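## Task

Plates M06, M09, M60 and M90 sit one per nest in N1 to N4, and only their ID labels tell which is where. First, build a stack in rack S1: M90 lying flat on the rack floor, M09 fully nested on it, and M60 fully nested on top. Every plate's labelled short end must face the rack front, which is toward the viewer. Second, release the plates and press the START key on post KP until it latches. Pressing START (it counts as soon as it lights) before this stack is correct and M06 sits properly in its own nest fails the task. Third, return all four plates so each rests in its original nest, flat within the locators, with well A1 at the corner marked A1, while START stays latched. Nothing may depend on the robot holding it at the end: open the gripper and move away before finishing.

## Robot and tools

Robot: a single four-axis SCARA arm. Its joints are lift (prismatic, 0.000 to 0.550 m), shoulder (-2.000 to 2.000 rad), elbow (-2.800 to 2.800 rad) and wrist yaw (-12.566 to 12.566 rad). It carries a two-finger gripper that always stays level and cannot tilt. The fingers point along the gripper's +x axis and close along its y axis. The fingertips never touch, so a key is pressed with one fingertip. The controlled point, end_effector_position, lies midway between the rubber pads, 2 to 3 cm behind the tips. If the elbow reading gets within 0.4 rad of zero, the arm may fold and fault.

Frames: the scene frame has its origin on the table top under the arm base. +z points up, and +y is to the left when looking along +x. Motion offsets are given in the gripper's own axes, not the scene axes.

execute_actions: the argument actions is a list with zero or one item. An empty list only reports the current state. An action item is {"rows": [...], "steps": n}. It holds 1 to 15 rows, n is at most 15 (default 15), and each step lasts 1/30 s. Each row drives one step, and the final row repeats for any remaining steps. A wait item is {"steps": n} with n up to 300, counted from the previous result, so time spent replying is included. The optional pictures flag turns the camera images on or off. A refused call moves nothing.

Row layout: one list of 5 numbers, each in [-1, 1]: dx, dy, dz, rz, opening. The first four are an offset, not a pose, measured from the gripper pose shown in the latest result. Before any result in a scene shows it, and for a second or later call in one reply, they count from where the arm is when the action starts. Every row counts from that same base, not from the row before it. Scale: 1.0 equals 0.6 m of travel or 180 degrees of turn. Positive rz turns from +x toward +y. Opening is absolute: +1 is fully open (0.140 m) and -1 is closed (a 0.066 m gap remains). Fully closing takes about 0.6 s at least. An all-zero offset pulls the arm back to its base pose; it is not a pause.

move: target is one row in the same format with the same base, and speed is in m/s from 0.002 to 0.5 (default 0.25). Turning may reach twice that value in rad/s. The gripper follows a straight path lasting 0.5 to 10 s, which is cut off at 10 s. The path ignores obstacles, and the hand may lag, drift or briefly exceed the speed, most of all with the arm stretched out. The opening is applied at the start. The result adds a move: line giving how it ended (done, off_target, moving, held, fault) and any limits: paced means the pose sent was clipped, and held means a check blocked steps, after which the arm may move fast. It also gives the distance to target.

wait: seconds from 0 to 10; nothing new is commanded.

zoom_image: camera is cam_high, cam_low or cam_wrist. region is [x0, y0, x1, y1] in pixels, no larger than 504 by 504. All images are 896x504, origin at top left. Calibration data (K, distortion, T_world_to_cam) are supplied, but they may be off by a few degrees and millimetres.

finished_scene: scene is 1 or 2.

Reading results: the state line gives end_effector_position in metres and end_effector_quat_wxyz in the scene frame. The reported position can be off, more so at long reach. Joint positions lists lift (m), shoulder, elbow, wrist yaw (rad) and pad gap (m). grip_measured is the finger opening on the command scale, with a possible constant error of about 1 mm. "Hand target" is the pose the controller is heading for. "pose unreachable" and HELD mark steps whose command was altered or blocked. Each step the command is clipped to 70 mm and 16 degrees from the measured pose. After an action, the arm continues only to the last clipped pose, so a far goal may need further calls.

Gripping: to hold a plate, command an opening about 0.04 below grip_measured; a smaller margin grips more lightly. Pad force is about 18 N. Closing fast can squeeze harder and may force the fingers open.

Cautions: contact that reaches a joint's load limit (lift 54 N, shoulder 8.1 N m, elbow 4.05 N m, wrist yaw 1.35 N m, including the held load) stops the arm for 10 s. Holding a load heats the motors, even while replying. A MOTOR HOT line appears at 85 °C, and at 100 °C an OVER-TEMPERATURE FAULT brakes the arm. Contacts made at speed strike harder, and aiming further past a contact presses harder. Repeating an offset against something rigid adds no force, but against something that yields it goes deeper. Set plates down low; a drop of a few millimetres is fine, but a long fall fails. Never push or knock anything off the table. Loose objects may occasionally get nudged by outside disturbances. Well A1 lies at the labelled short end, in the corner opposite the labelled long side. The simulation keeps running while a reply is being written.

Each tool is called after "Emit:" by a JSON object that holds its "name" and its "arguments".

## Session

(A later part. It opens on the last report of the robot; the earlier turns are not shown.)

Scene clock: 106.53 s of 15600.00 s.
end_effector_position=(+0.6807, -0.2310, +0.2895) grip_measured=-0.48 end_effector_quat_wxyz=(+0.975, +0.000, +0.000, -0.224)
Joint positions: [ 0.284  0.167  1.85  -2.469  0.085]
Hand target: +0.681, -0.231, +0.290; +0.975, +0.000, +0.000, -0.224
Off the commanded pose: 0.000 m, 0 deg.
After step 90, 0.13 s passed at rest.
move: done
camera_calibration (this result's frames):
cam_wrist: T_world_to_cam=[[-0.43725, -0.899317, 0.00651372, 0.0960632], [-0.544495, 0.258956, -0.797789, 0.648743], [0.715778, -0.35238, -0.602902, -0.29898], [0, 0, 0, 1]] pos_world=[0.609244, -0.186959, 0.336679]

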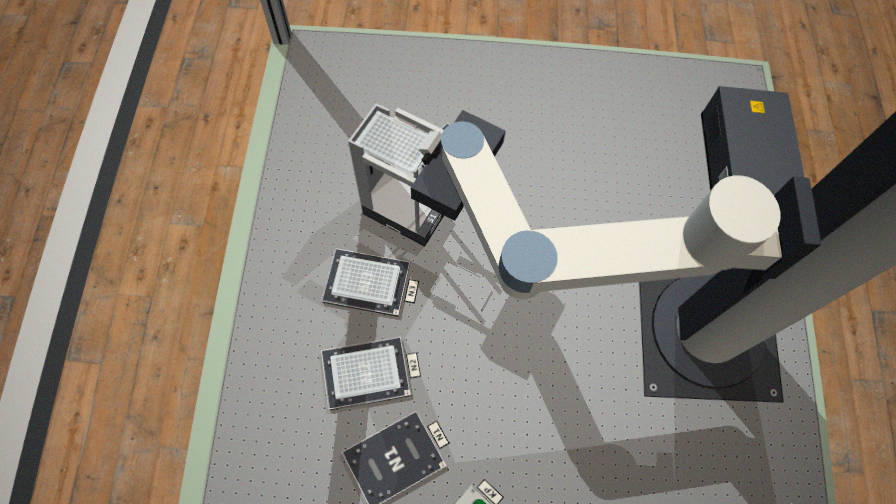

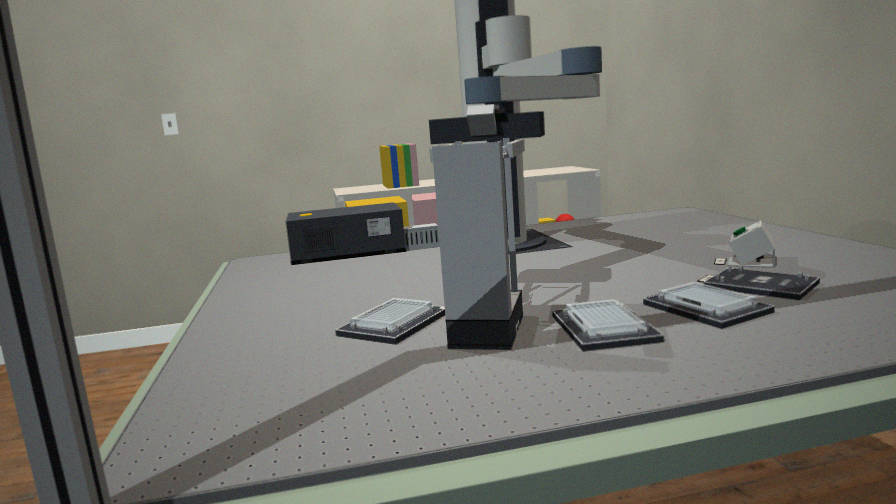

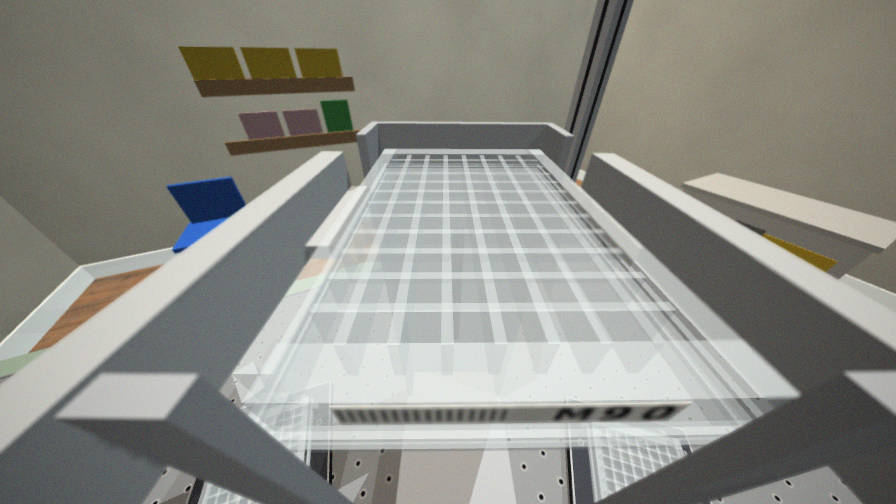

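Emit:
{"name": "move", "arguments": {"target": [0,0,-0.35,0,-0.54], "speed": 0.1}}

Emit:
{"name": "move", "arguments": {"target": [0,0,-0.019,0,-0.54], "speed": 0.015}}

Emit:
{"name": "move", "arguments": {"target": [0,0,0,0,0.05]}}

Emit:
{"name": "move", "arguments": {"target": [-0.25,0,0.054,0,0.05], "speed": 0.15}}

Emit:
{"name": "move", "arguments": {"target": [-0.01,-0.196,0,-0.084,0.05], "speed": 0.2}}

Scene clock: 116.90 s of 15600.00 s.
end_effector_position=(+0.6807, -0.2310, +0.0794) grip_measured=-0.48 end_effector_quat_wxyz=(+0.975, +0.000, +0.000, -0.224)
Joint positions: [ 0.074  0.167  1.85  -2.469  0.085]
Hand target: +0.681, -0.231, +0.079; +0.975, +0.000, +0.000, -0.224
Off the commanded pose: 0.000 m, 0 deg.
After step 90, 4.97 s passed at rest.
move: done
camera_calibration (this result's frames):
cam_wrist: T_world_to_cam=[[-0.437237, -0.899323, 0.00651372, 0.0974256], [-0.544499, 0.258949, -0.797789, 0.481151], [0.715783, -0.352369, -0.602902, -0.425638], [0, 0, 0, 1]] pos_world=[0.609248, -0.186958, 0.126604]

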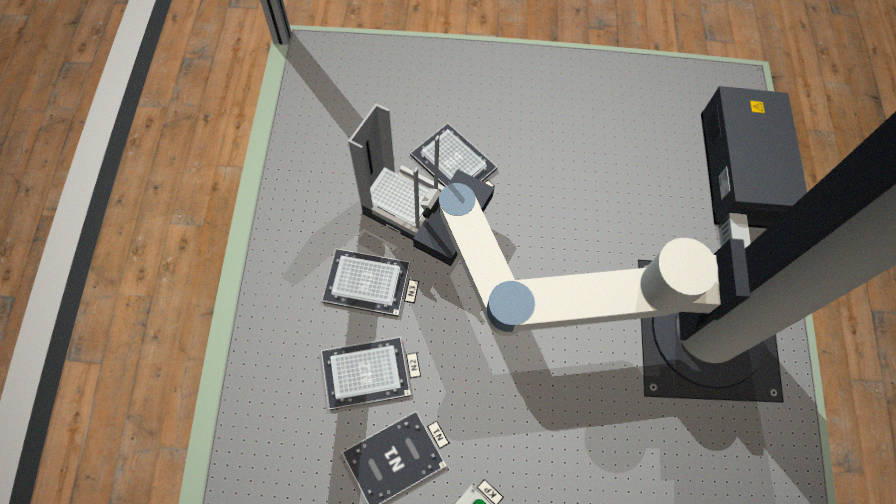

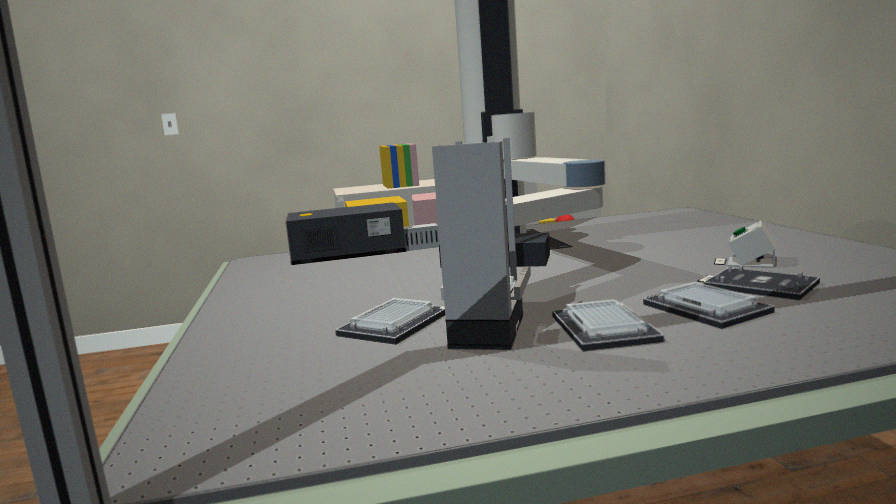

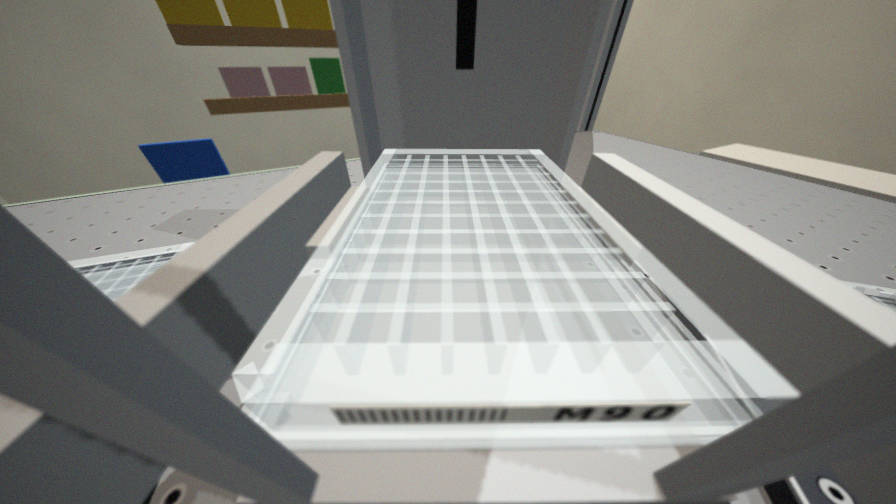

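Scene clock: 117.87 s of 15600.00 s.
end_effector_position=(+0.6807, -0.2310, +0.0680) grip_measured=-0.48 end_effector_quat_wxyz=(+0.975, +0.000, +0.000, -0.224)
Joint positions: [ 0.063  0.167  1.85  -2.469  0.085]
Hand target: +0.681, -0.231, +0.068; +0.975, +0.000, +0.000, -0.224
Off the commanded pose: 0.000 m, 0 deg.
move: done
camera_calibration (this result's frames):
cam_wrist: T_world_to_cam=[[-0.437233, -0.899325, 0.00651372, 0.0974982], [-0.5445, 0.258946, -0.797789, 0.472032], [0.715785, -0.352366, -0.602902, -0.43253], [0, 0, 0, 1]] pos_world=[0.609249, -0.186957, 0.115173]

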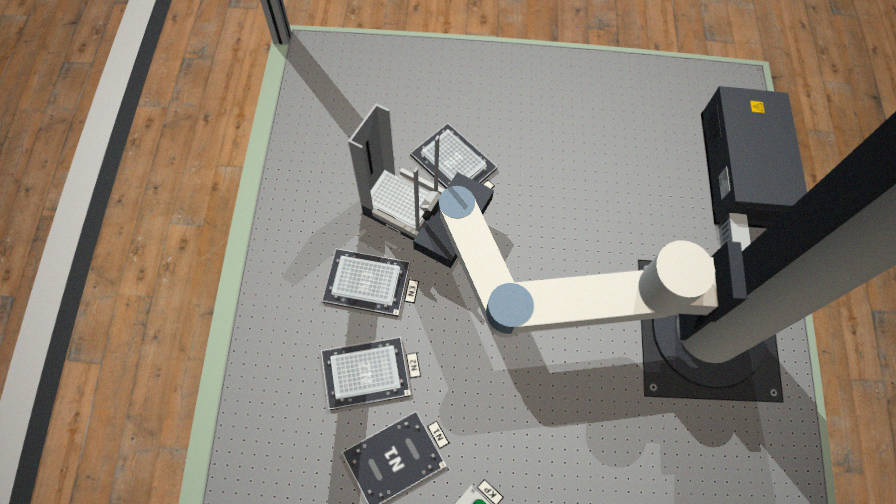

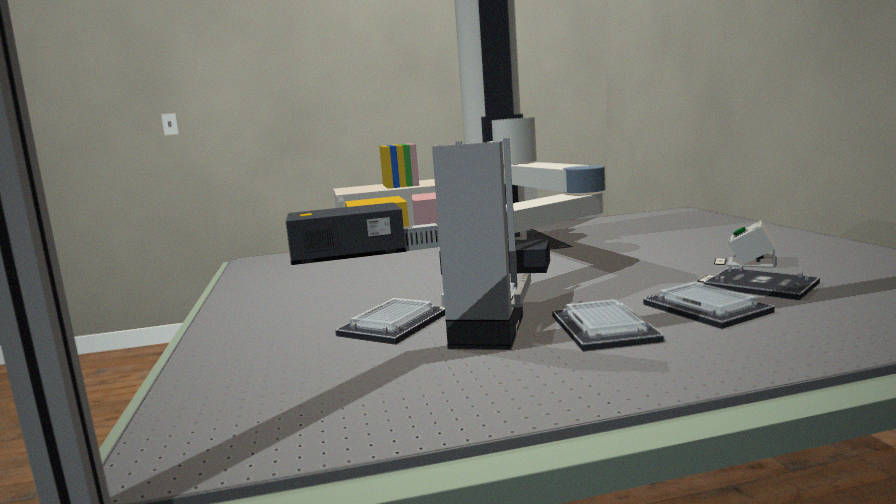

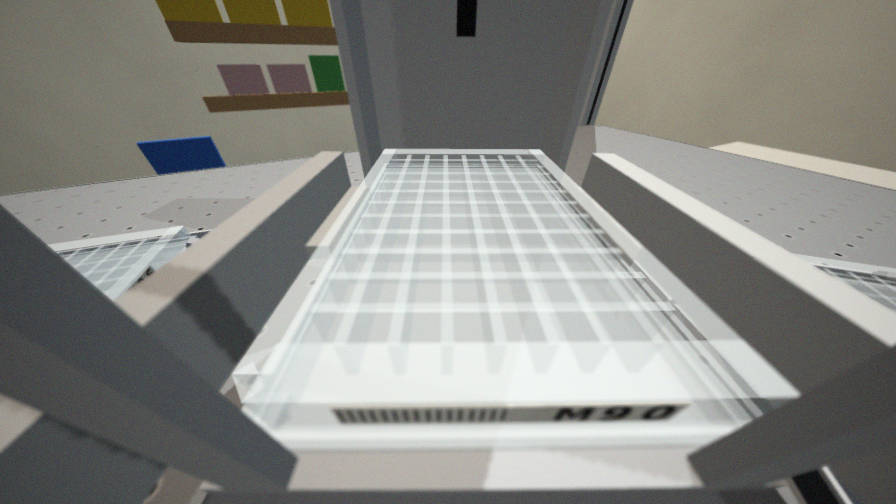

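Scene clock: 118.37 s of 15600.00 s.
end_effector_position=(+0.6807, -0.2310, +0.0680) grip_measured=+0.05 end_effector_quat_wxyz=(+0.975, +0.000, +0.000, -0.224)
Joint positions: [ 0.063  0.167  1.85  -2.469  0.105]
Hand target: +0.681, -0.231, +0.068; +0.975, +0.000, +0.000, -0.224
Off the commanded pose: 0.000 m, 0 deg.
move: done
camera_calibration (this result's frames):
cam_wrist: T_world_to_cam=[[-0.437232, -0.899325, 0.00651372, 0.0974977], [-0.5445, 0.258946, -0.797789, 0.472032], [0.715785, -0.352365, -0.602902, -0.43253], [0, 0, 0, 1]] pos_world=[0.609249, -0.186957, 0.115173]

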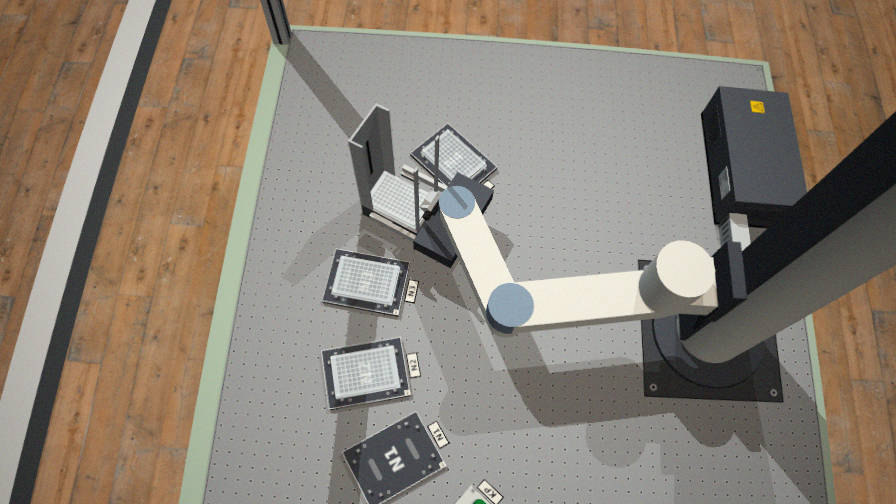

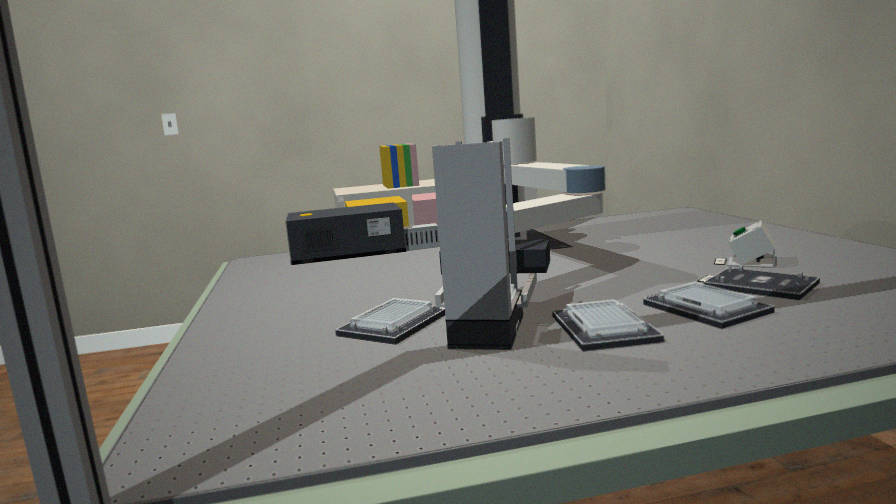

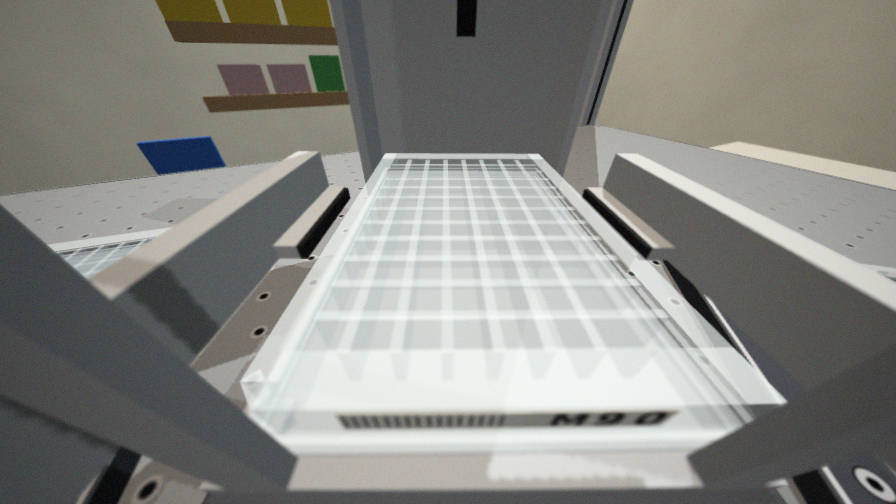

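Scene clock: 119.73 s of 15600.00 s.
end_effector_position=(+0.5457, -0.1657, +0.1004) grip_measured=+0.05 end_effector_quat_wxyz=(+0.975, +0.000, +0.000, -0.224)
Joint positions: [ 0.095  0.505  1.065 -2.021  0.105]
Hand target: +0.546, -0.166, +0.100; +0.975, +0.000, +0.000, -0.224
Off the commanded pose: 0.000 m, 0 deg.
move: done
camera_calibration (this result's frames):
cam_wrist: T_world_to_cam=[[-0.437434, -0.899227, 0.00651372, 0.0971897], [-0.544442, 0.259068, -0.797789, 0.407453], [0.715706, -0.352526, -0.602902, -0.293274], [0, 0, 0, 1]] pos_world=[0.474246, -0.121549, 0.147613]

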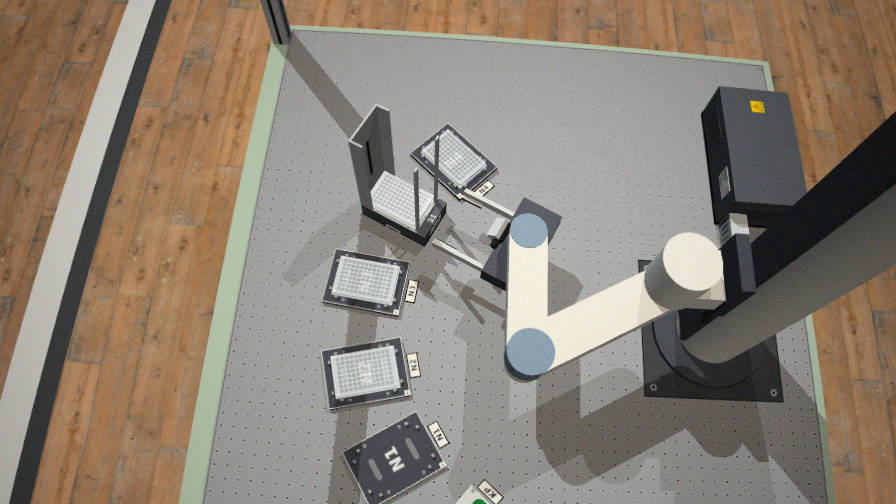

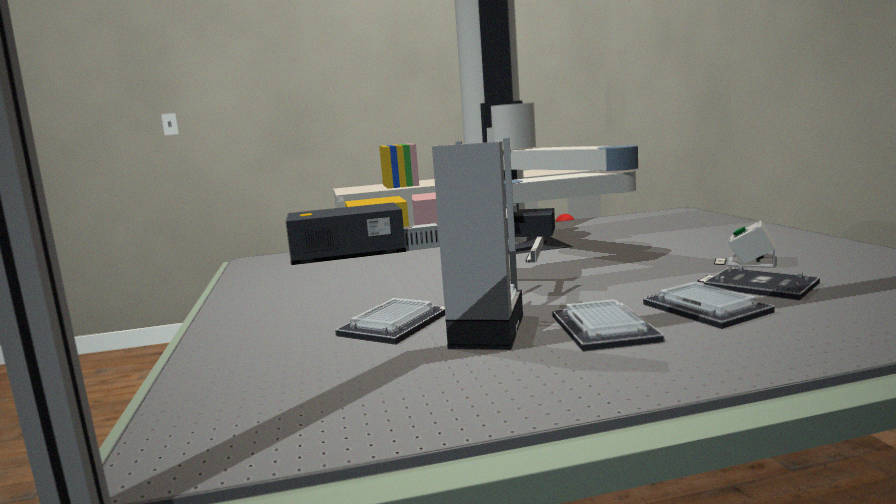

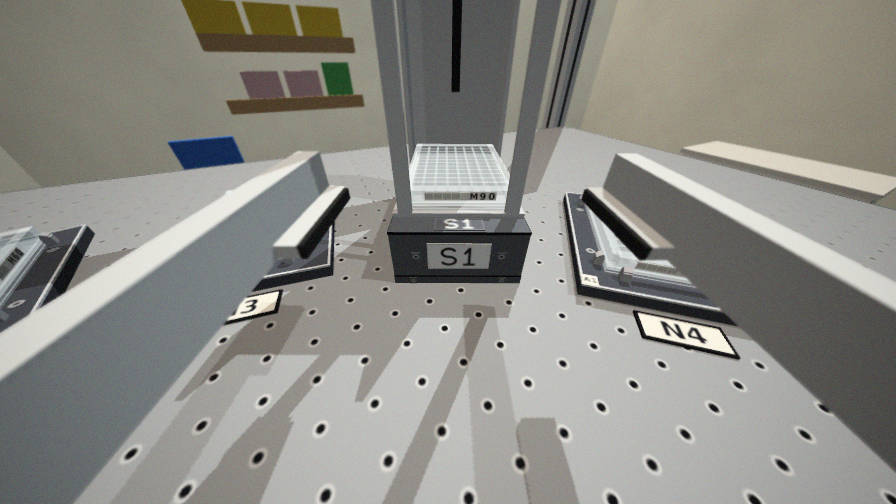

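Scene clock: 120.77 s of 15600.00 s.
end_effector_position=(+0.4889, -0.2689, +0.1004) grip_measured=+0.05 end_effector_quat_wxyz=(+0.937, +0.000, +0.000, -0.350)
Joint positions: [ 0.095  0.192  1.097 -2.006  0.105]
Hand target: +0.489, -0.269, +0.100; +0.937, +0.000, +0.000, -0.350
Off the commanded pose: 0.000 m, 0 deg.
move: done
camera_calibration (this result's frames):
cam_wrist: T_world_to_cam=[[-0.657086, -0.753787, 0.00651372, 0.125972], [-0.457894, 0.392258, -0.797789, 0.396787], [0.598808, -0.527199, -0.602902, -0.278849], [0, 0, 0, 1]] pos_world=[0.431438, -0.207695, 0.147613]

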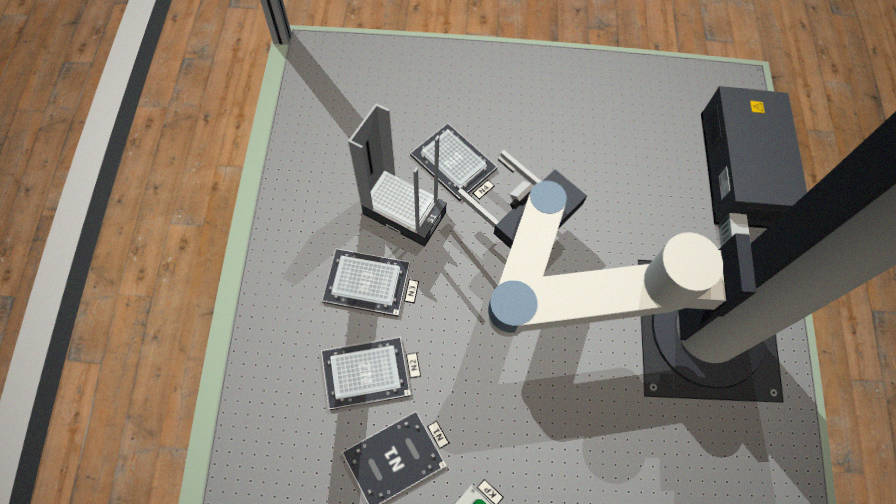

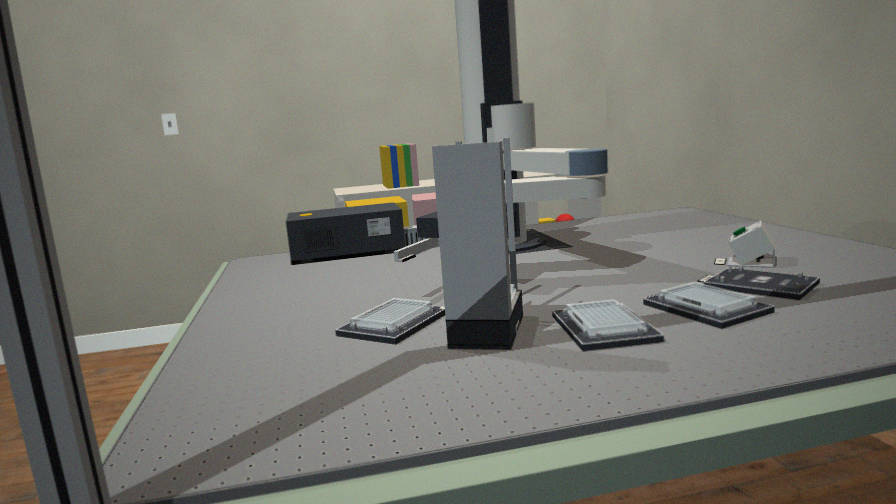

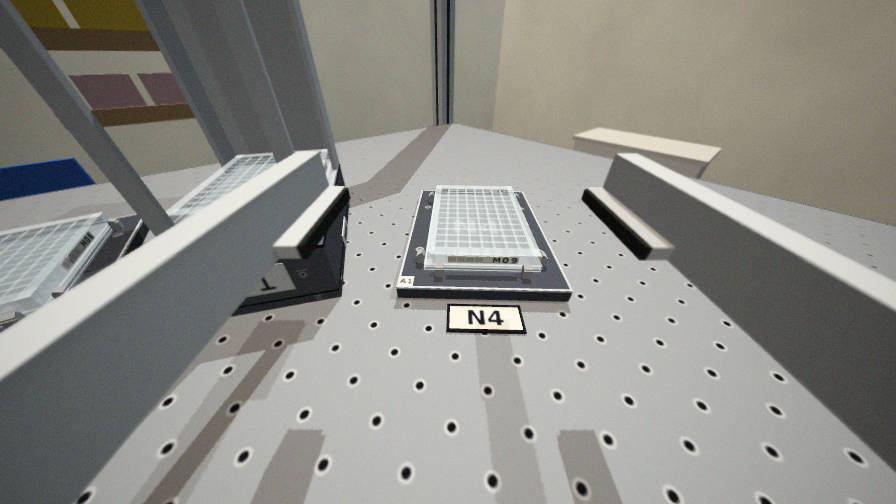

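Emit:
{"name": "move", "arguments": {"target": [0.02,-0.029,0,-0.011,0.05], "speed": 0.1}}

Emit:
{"name": "move", "arguments": {"target": [0.195,0,0,0,0.05], "speed": 0.1}}

Scene clock: 128.73 s of 15600.00 s.
end_effector_position=(+0.4865, -0.2900, +0.1004) grip_measured=+0.05 end_effector_quat_wxyz=(+0.930, +0.000, +0.000, -0.367)
Joint positions: [ 0.095  0.127  1.154 -2.031  0.105]
Hand target: +0.487, -0.290, +0.100; +0.930, +0.000, +0.000, -0.366
Off the commanded pose: 0.000 m, 0 deg.
After step 90, 4.27 s passed at rest.
move: done
camera_calibration (this result's frames):
cam_wrist: T_world_to_cam=[[-0.682817, -0.73056, 0.00651372, 0.127767], [-0.444023, 0.407893, -0.797789, 0.401719], [0.580176, -0.547636, -0.602902, -0.285355], [0, 0, 0, 1]] pos_world=[0.43117, -0.226787, 0.147613]

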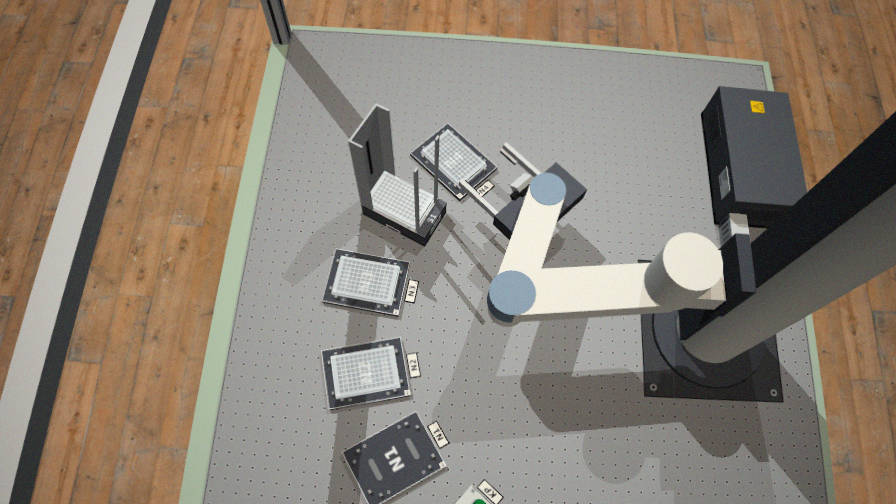

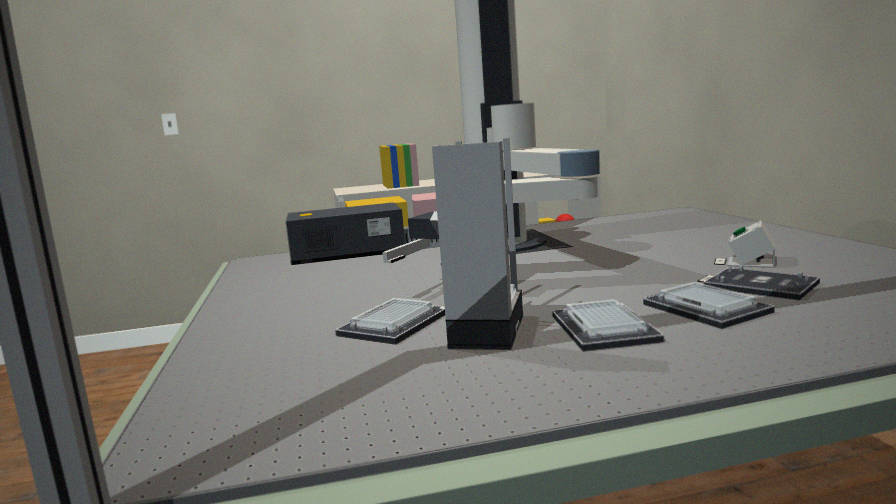

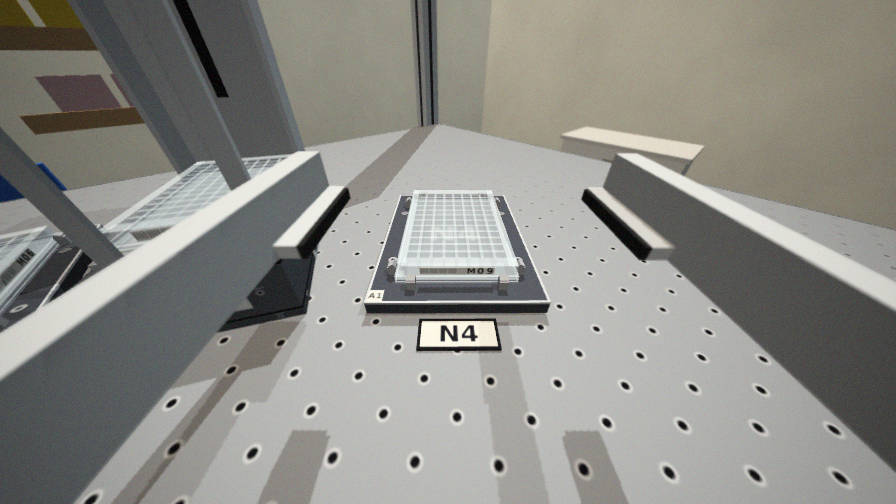

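Scene clock: 130.23 s of 15600.00 s.
end_effector_position=(+0.5721, -0.3697, +0.1004) grip_measured=+0.05 end_effector_quat_wxyz=(+0.930, +0.000, +0.000, -0.366)
Joint positions: [ 0.095 -0.125  1.766 -2.391  0.105]
Hand target: +0.572, -0.370, +0.100; +0.930, +0.000, +0.000, -0.367
Off the commanded pose: 0.000 m, 0 deg.
move: done
camera_calibration (this result's frames):
cam_wrist: T_world_to_cam=[[-0.682669, -0.730699, 0.00651372, 0.127808], [-0.444106, 0.407803, -0.797789, 0.472272], [0.580287, -0.547518, -0.602902, -0.378713], [0, 0, 0, 1]] pos_world=[0.516752, -0.306557, 0.147614]

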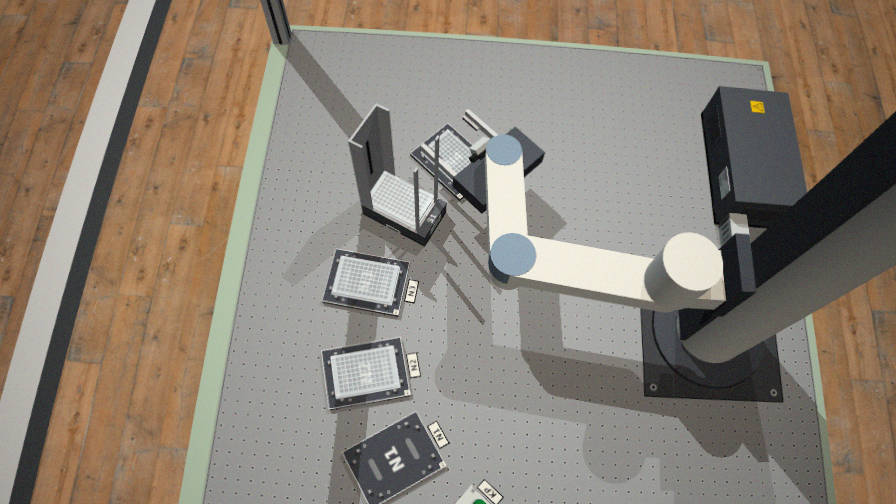

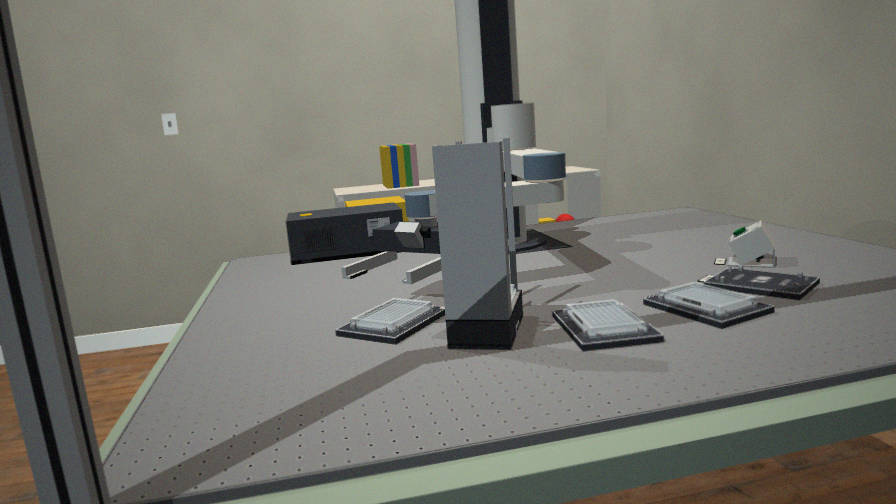

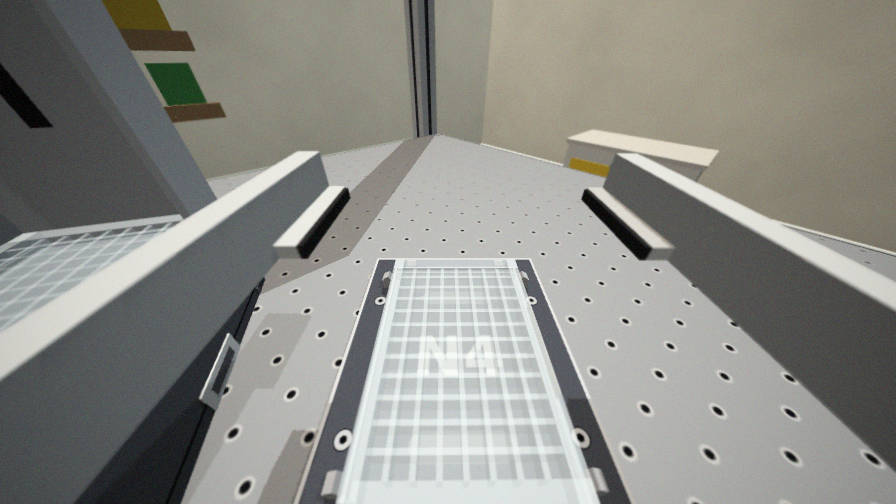

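Emit:
{"name": "move", "arguments": {"target": [-0.007,0.0034,0,-0.0012,0.05], "speed": 0.03}}

Emit:
{"name": "move", "arguments": {"target": [0,0,-0.12,0,0.05], "speed": 0.05}}

Scene clock: 134.90 s of 15600.00 s.
end_effector_position=(+0.5704, -0.3654, +0.1004) grip_measured=+0.05 end_effector_quat_wxyz=(+0.930, +0.000, +0.000, -0.368)
Joint positions: [ 0.095 -0.107  1.741 -2.388  0.105]
Hand target: +0.570, -0.365, +0.100; +0.930, +0.000, +0.000, -0.368
Off the commanded pose: 0.000 m, 0 deg.
After step 90, 0.97 s passed at rest.
move: done
camera_calibration (this result's frames):
cam_wrist: T_world_to_cam=[[-0.685548, -0.727998, 0.00651372, 0.132435], [-0.442493, 0.409552, -0.797789, 0.469479], [0.578121, -0.549805, -0.602902, -0.374967], [0, 0, 0, 1]] pos_world=[0.515309, -0.302022, 0.147614]

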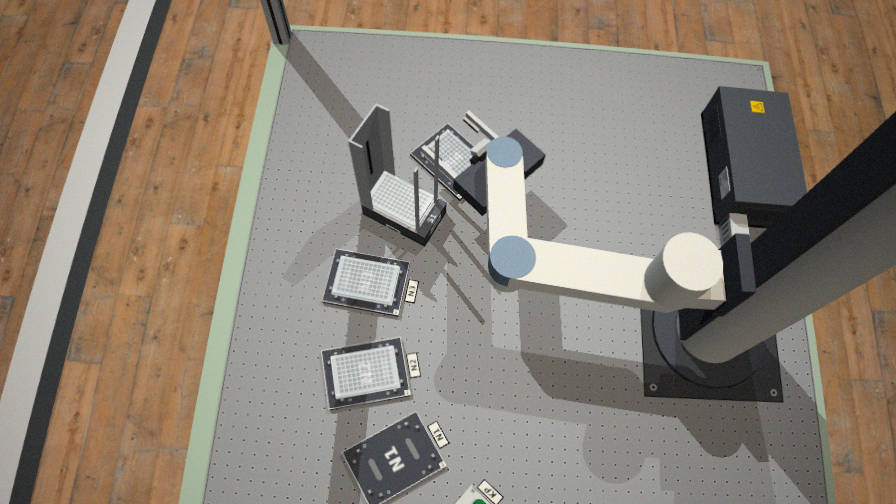

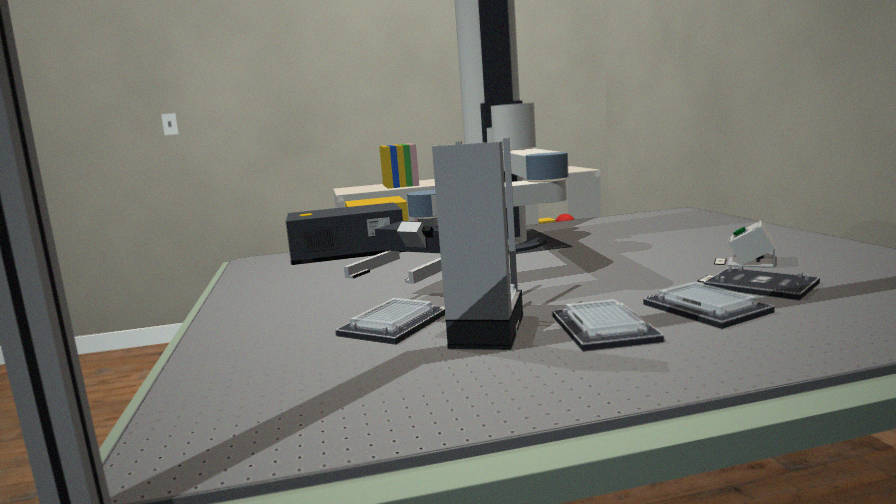

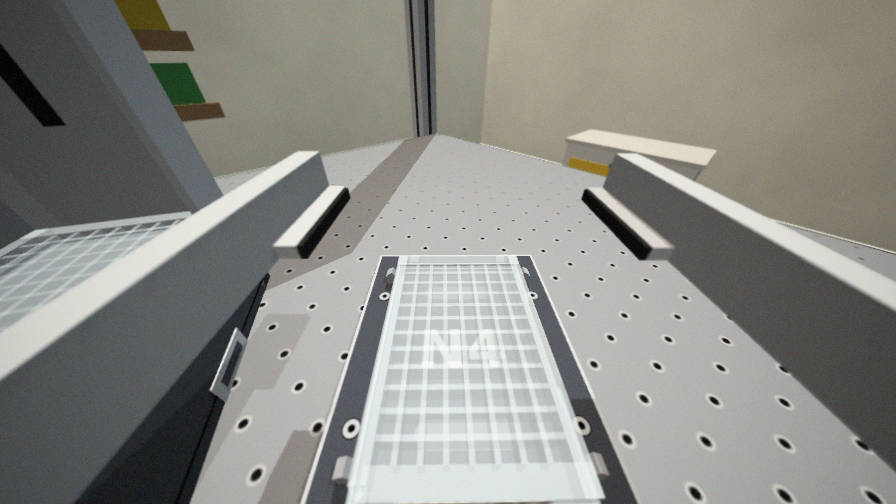

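Scene clock: 136.60 s of 15600.00 s.
end_effector_position=(+0.5704, -0.3654, +0.0283) grip_measured=+0.05 end_effector_quat_wxyz=(+0.930, +0.000, +0.000, -0.368)
Joint positions: [ 0.023 -0.107  1.741 -2.388  0.105]
Hand target: +0.570, -0.365, +0.028; +0.930, +0.000, +0.000, -0.368
Off the commanded pose: 0.000 m, 0 deg.
move: done
camera_calibration (this result's frames):
cam_wrist: T_world_to_cam=[[-0.685566, -0.727981, 0.00651372, 0.132914], [-0.442483, 0.409564, -0.797789, 0.411985], [0.578107, -0.549819, -0.602902, -0.418408], [0, 0, 0, 1]] pos_world=[0.515302, -0.302024, 0.0755525]

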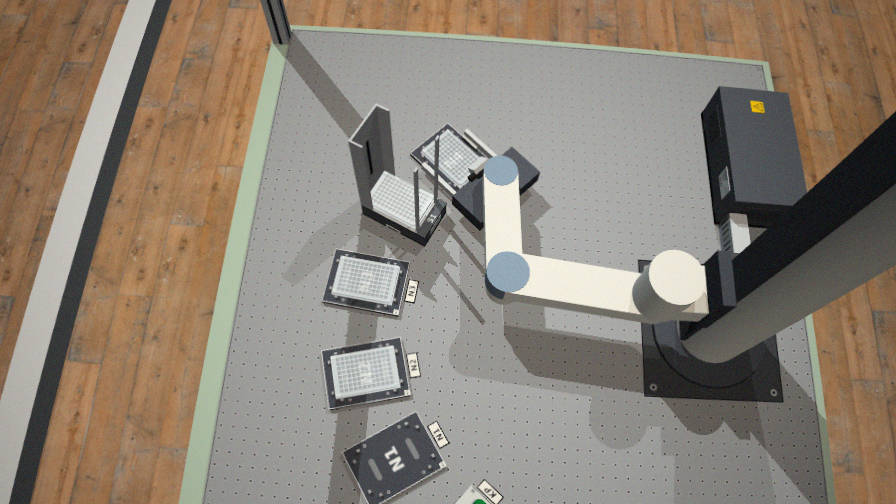

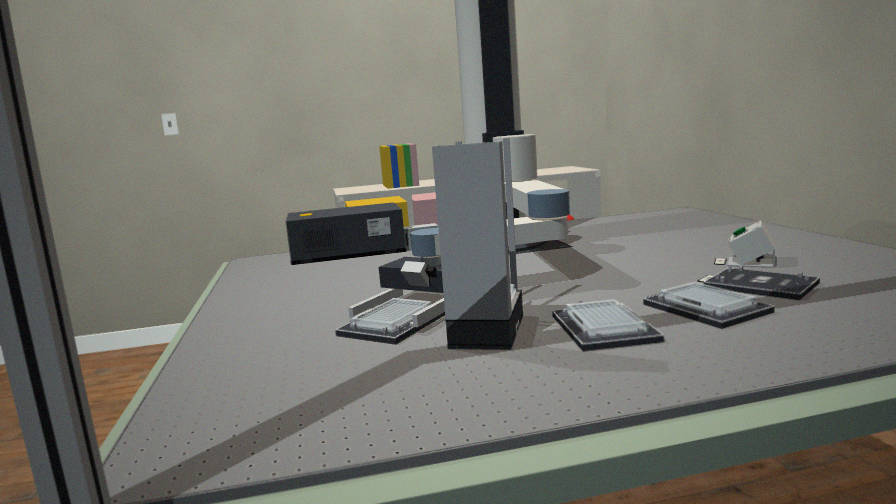

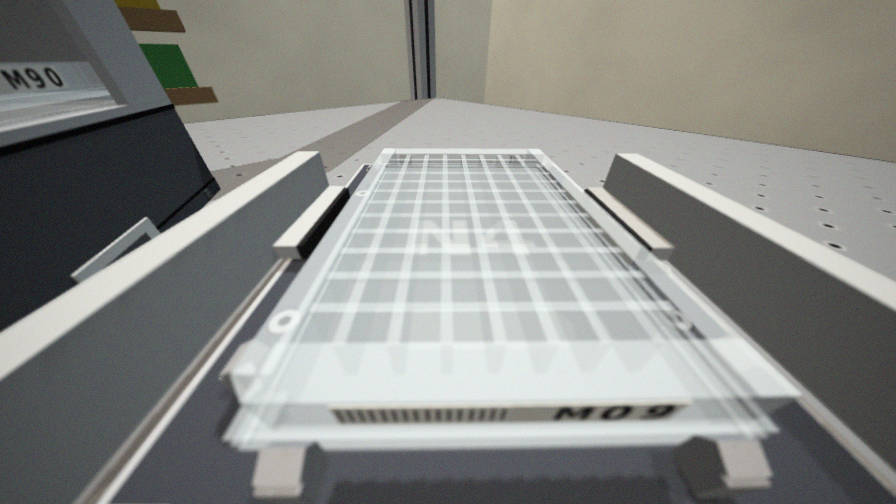

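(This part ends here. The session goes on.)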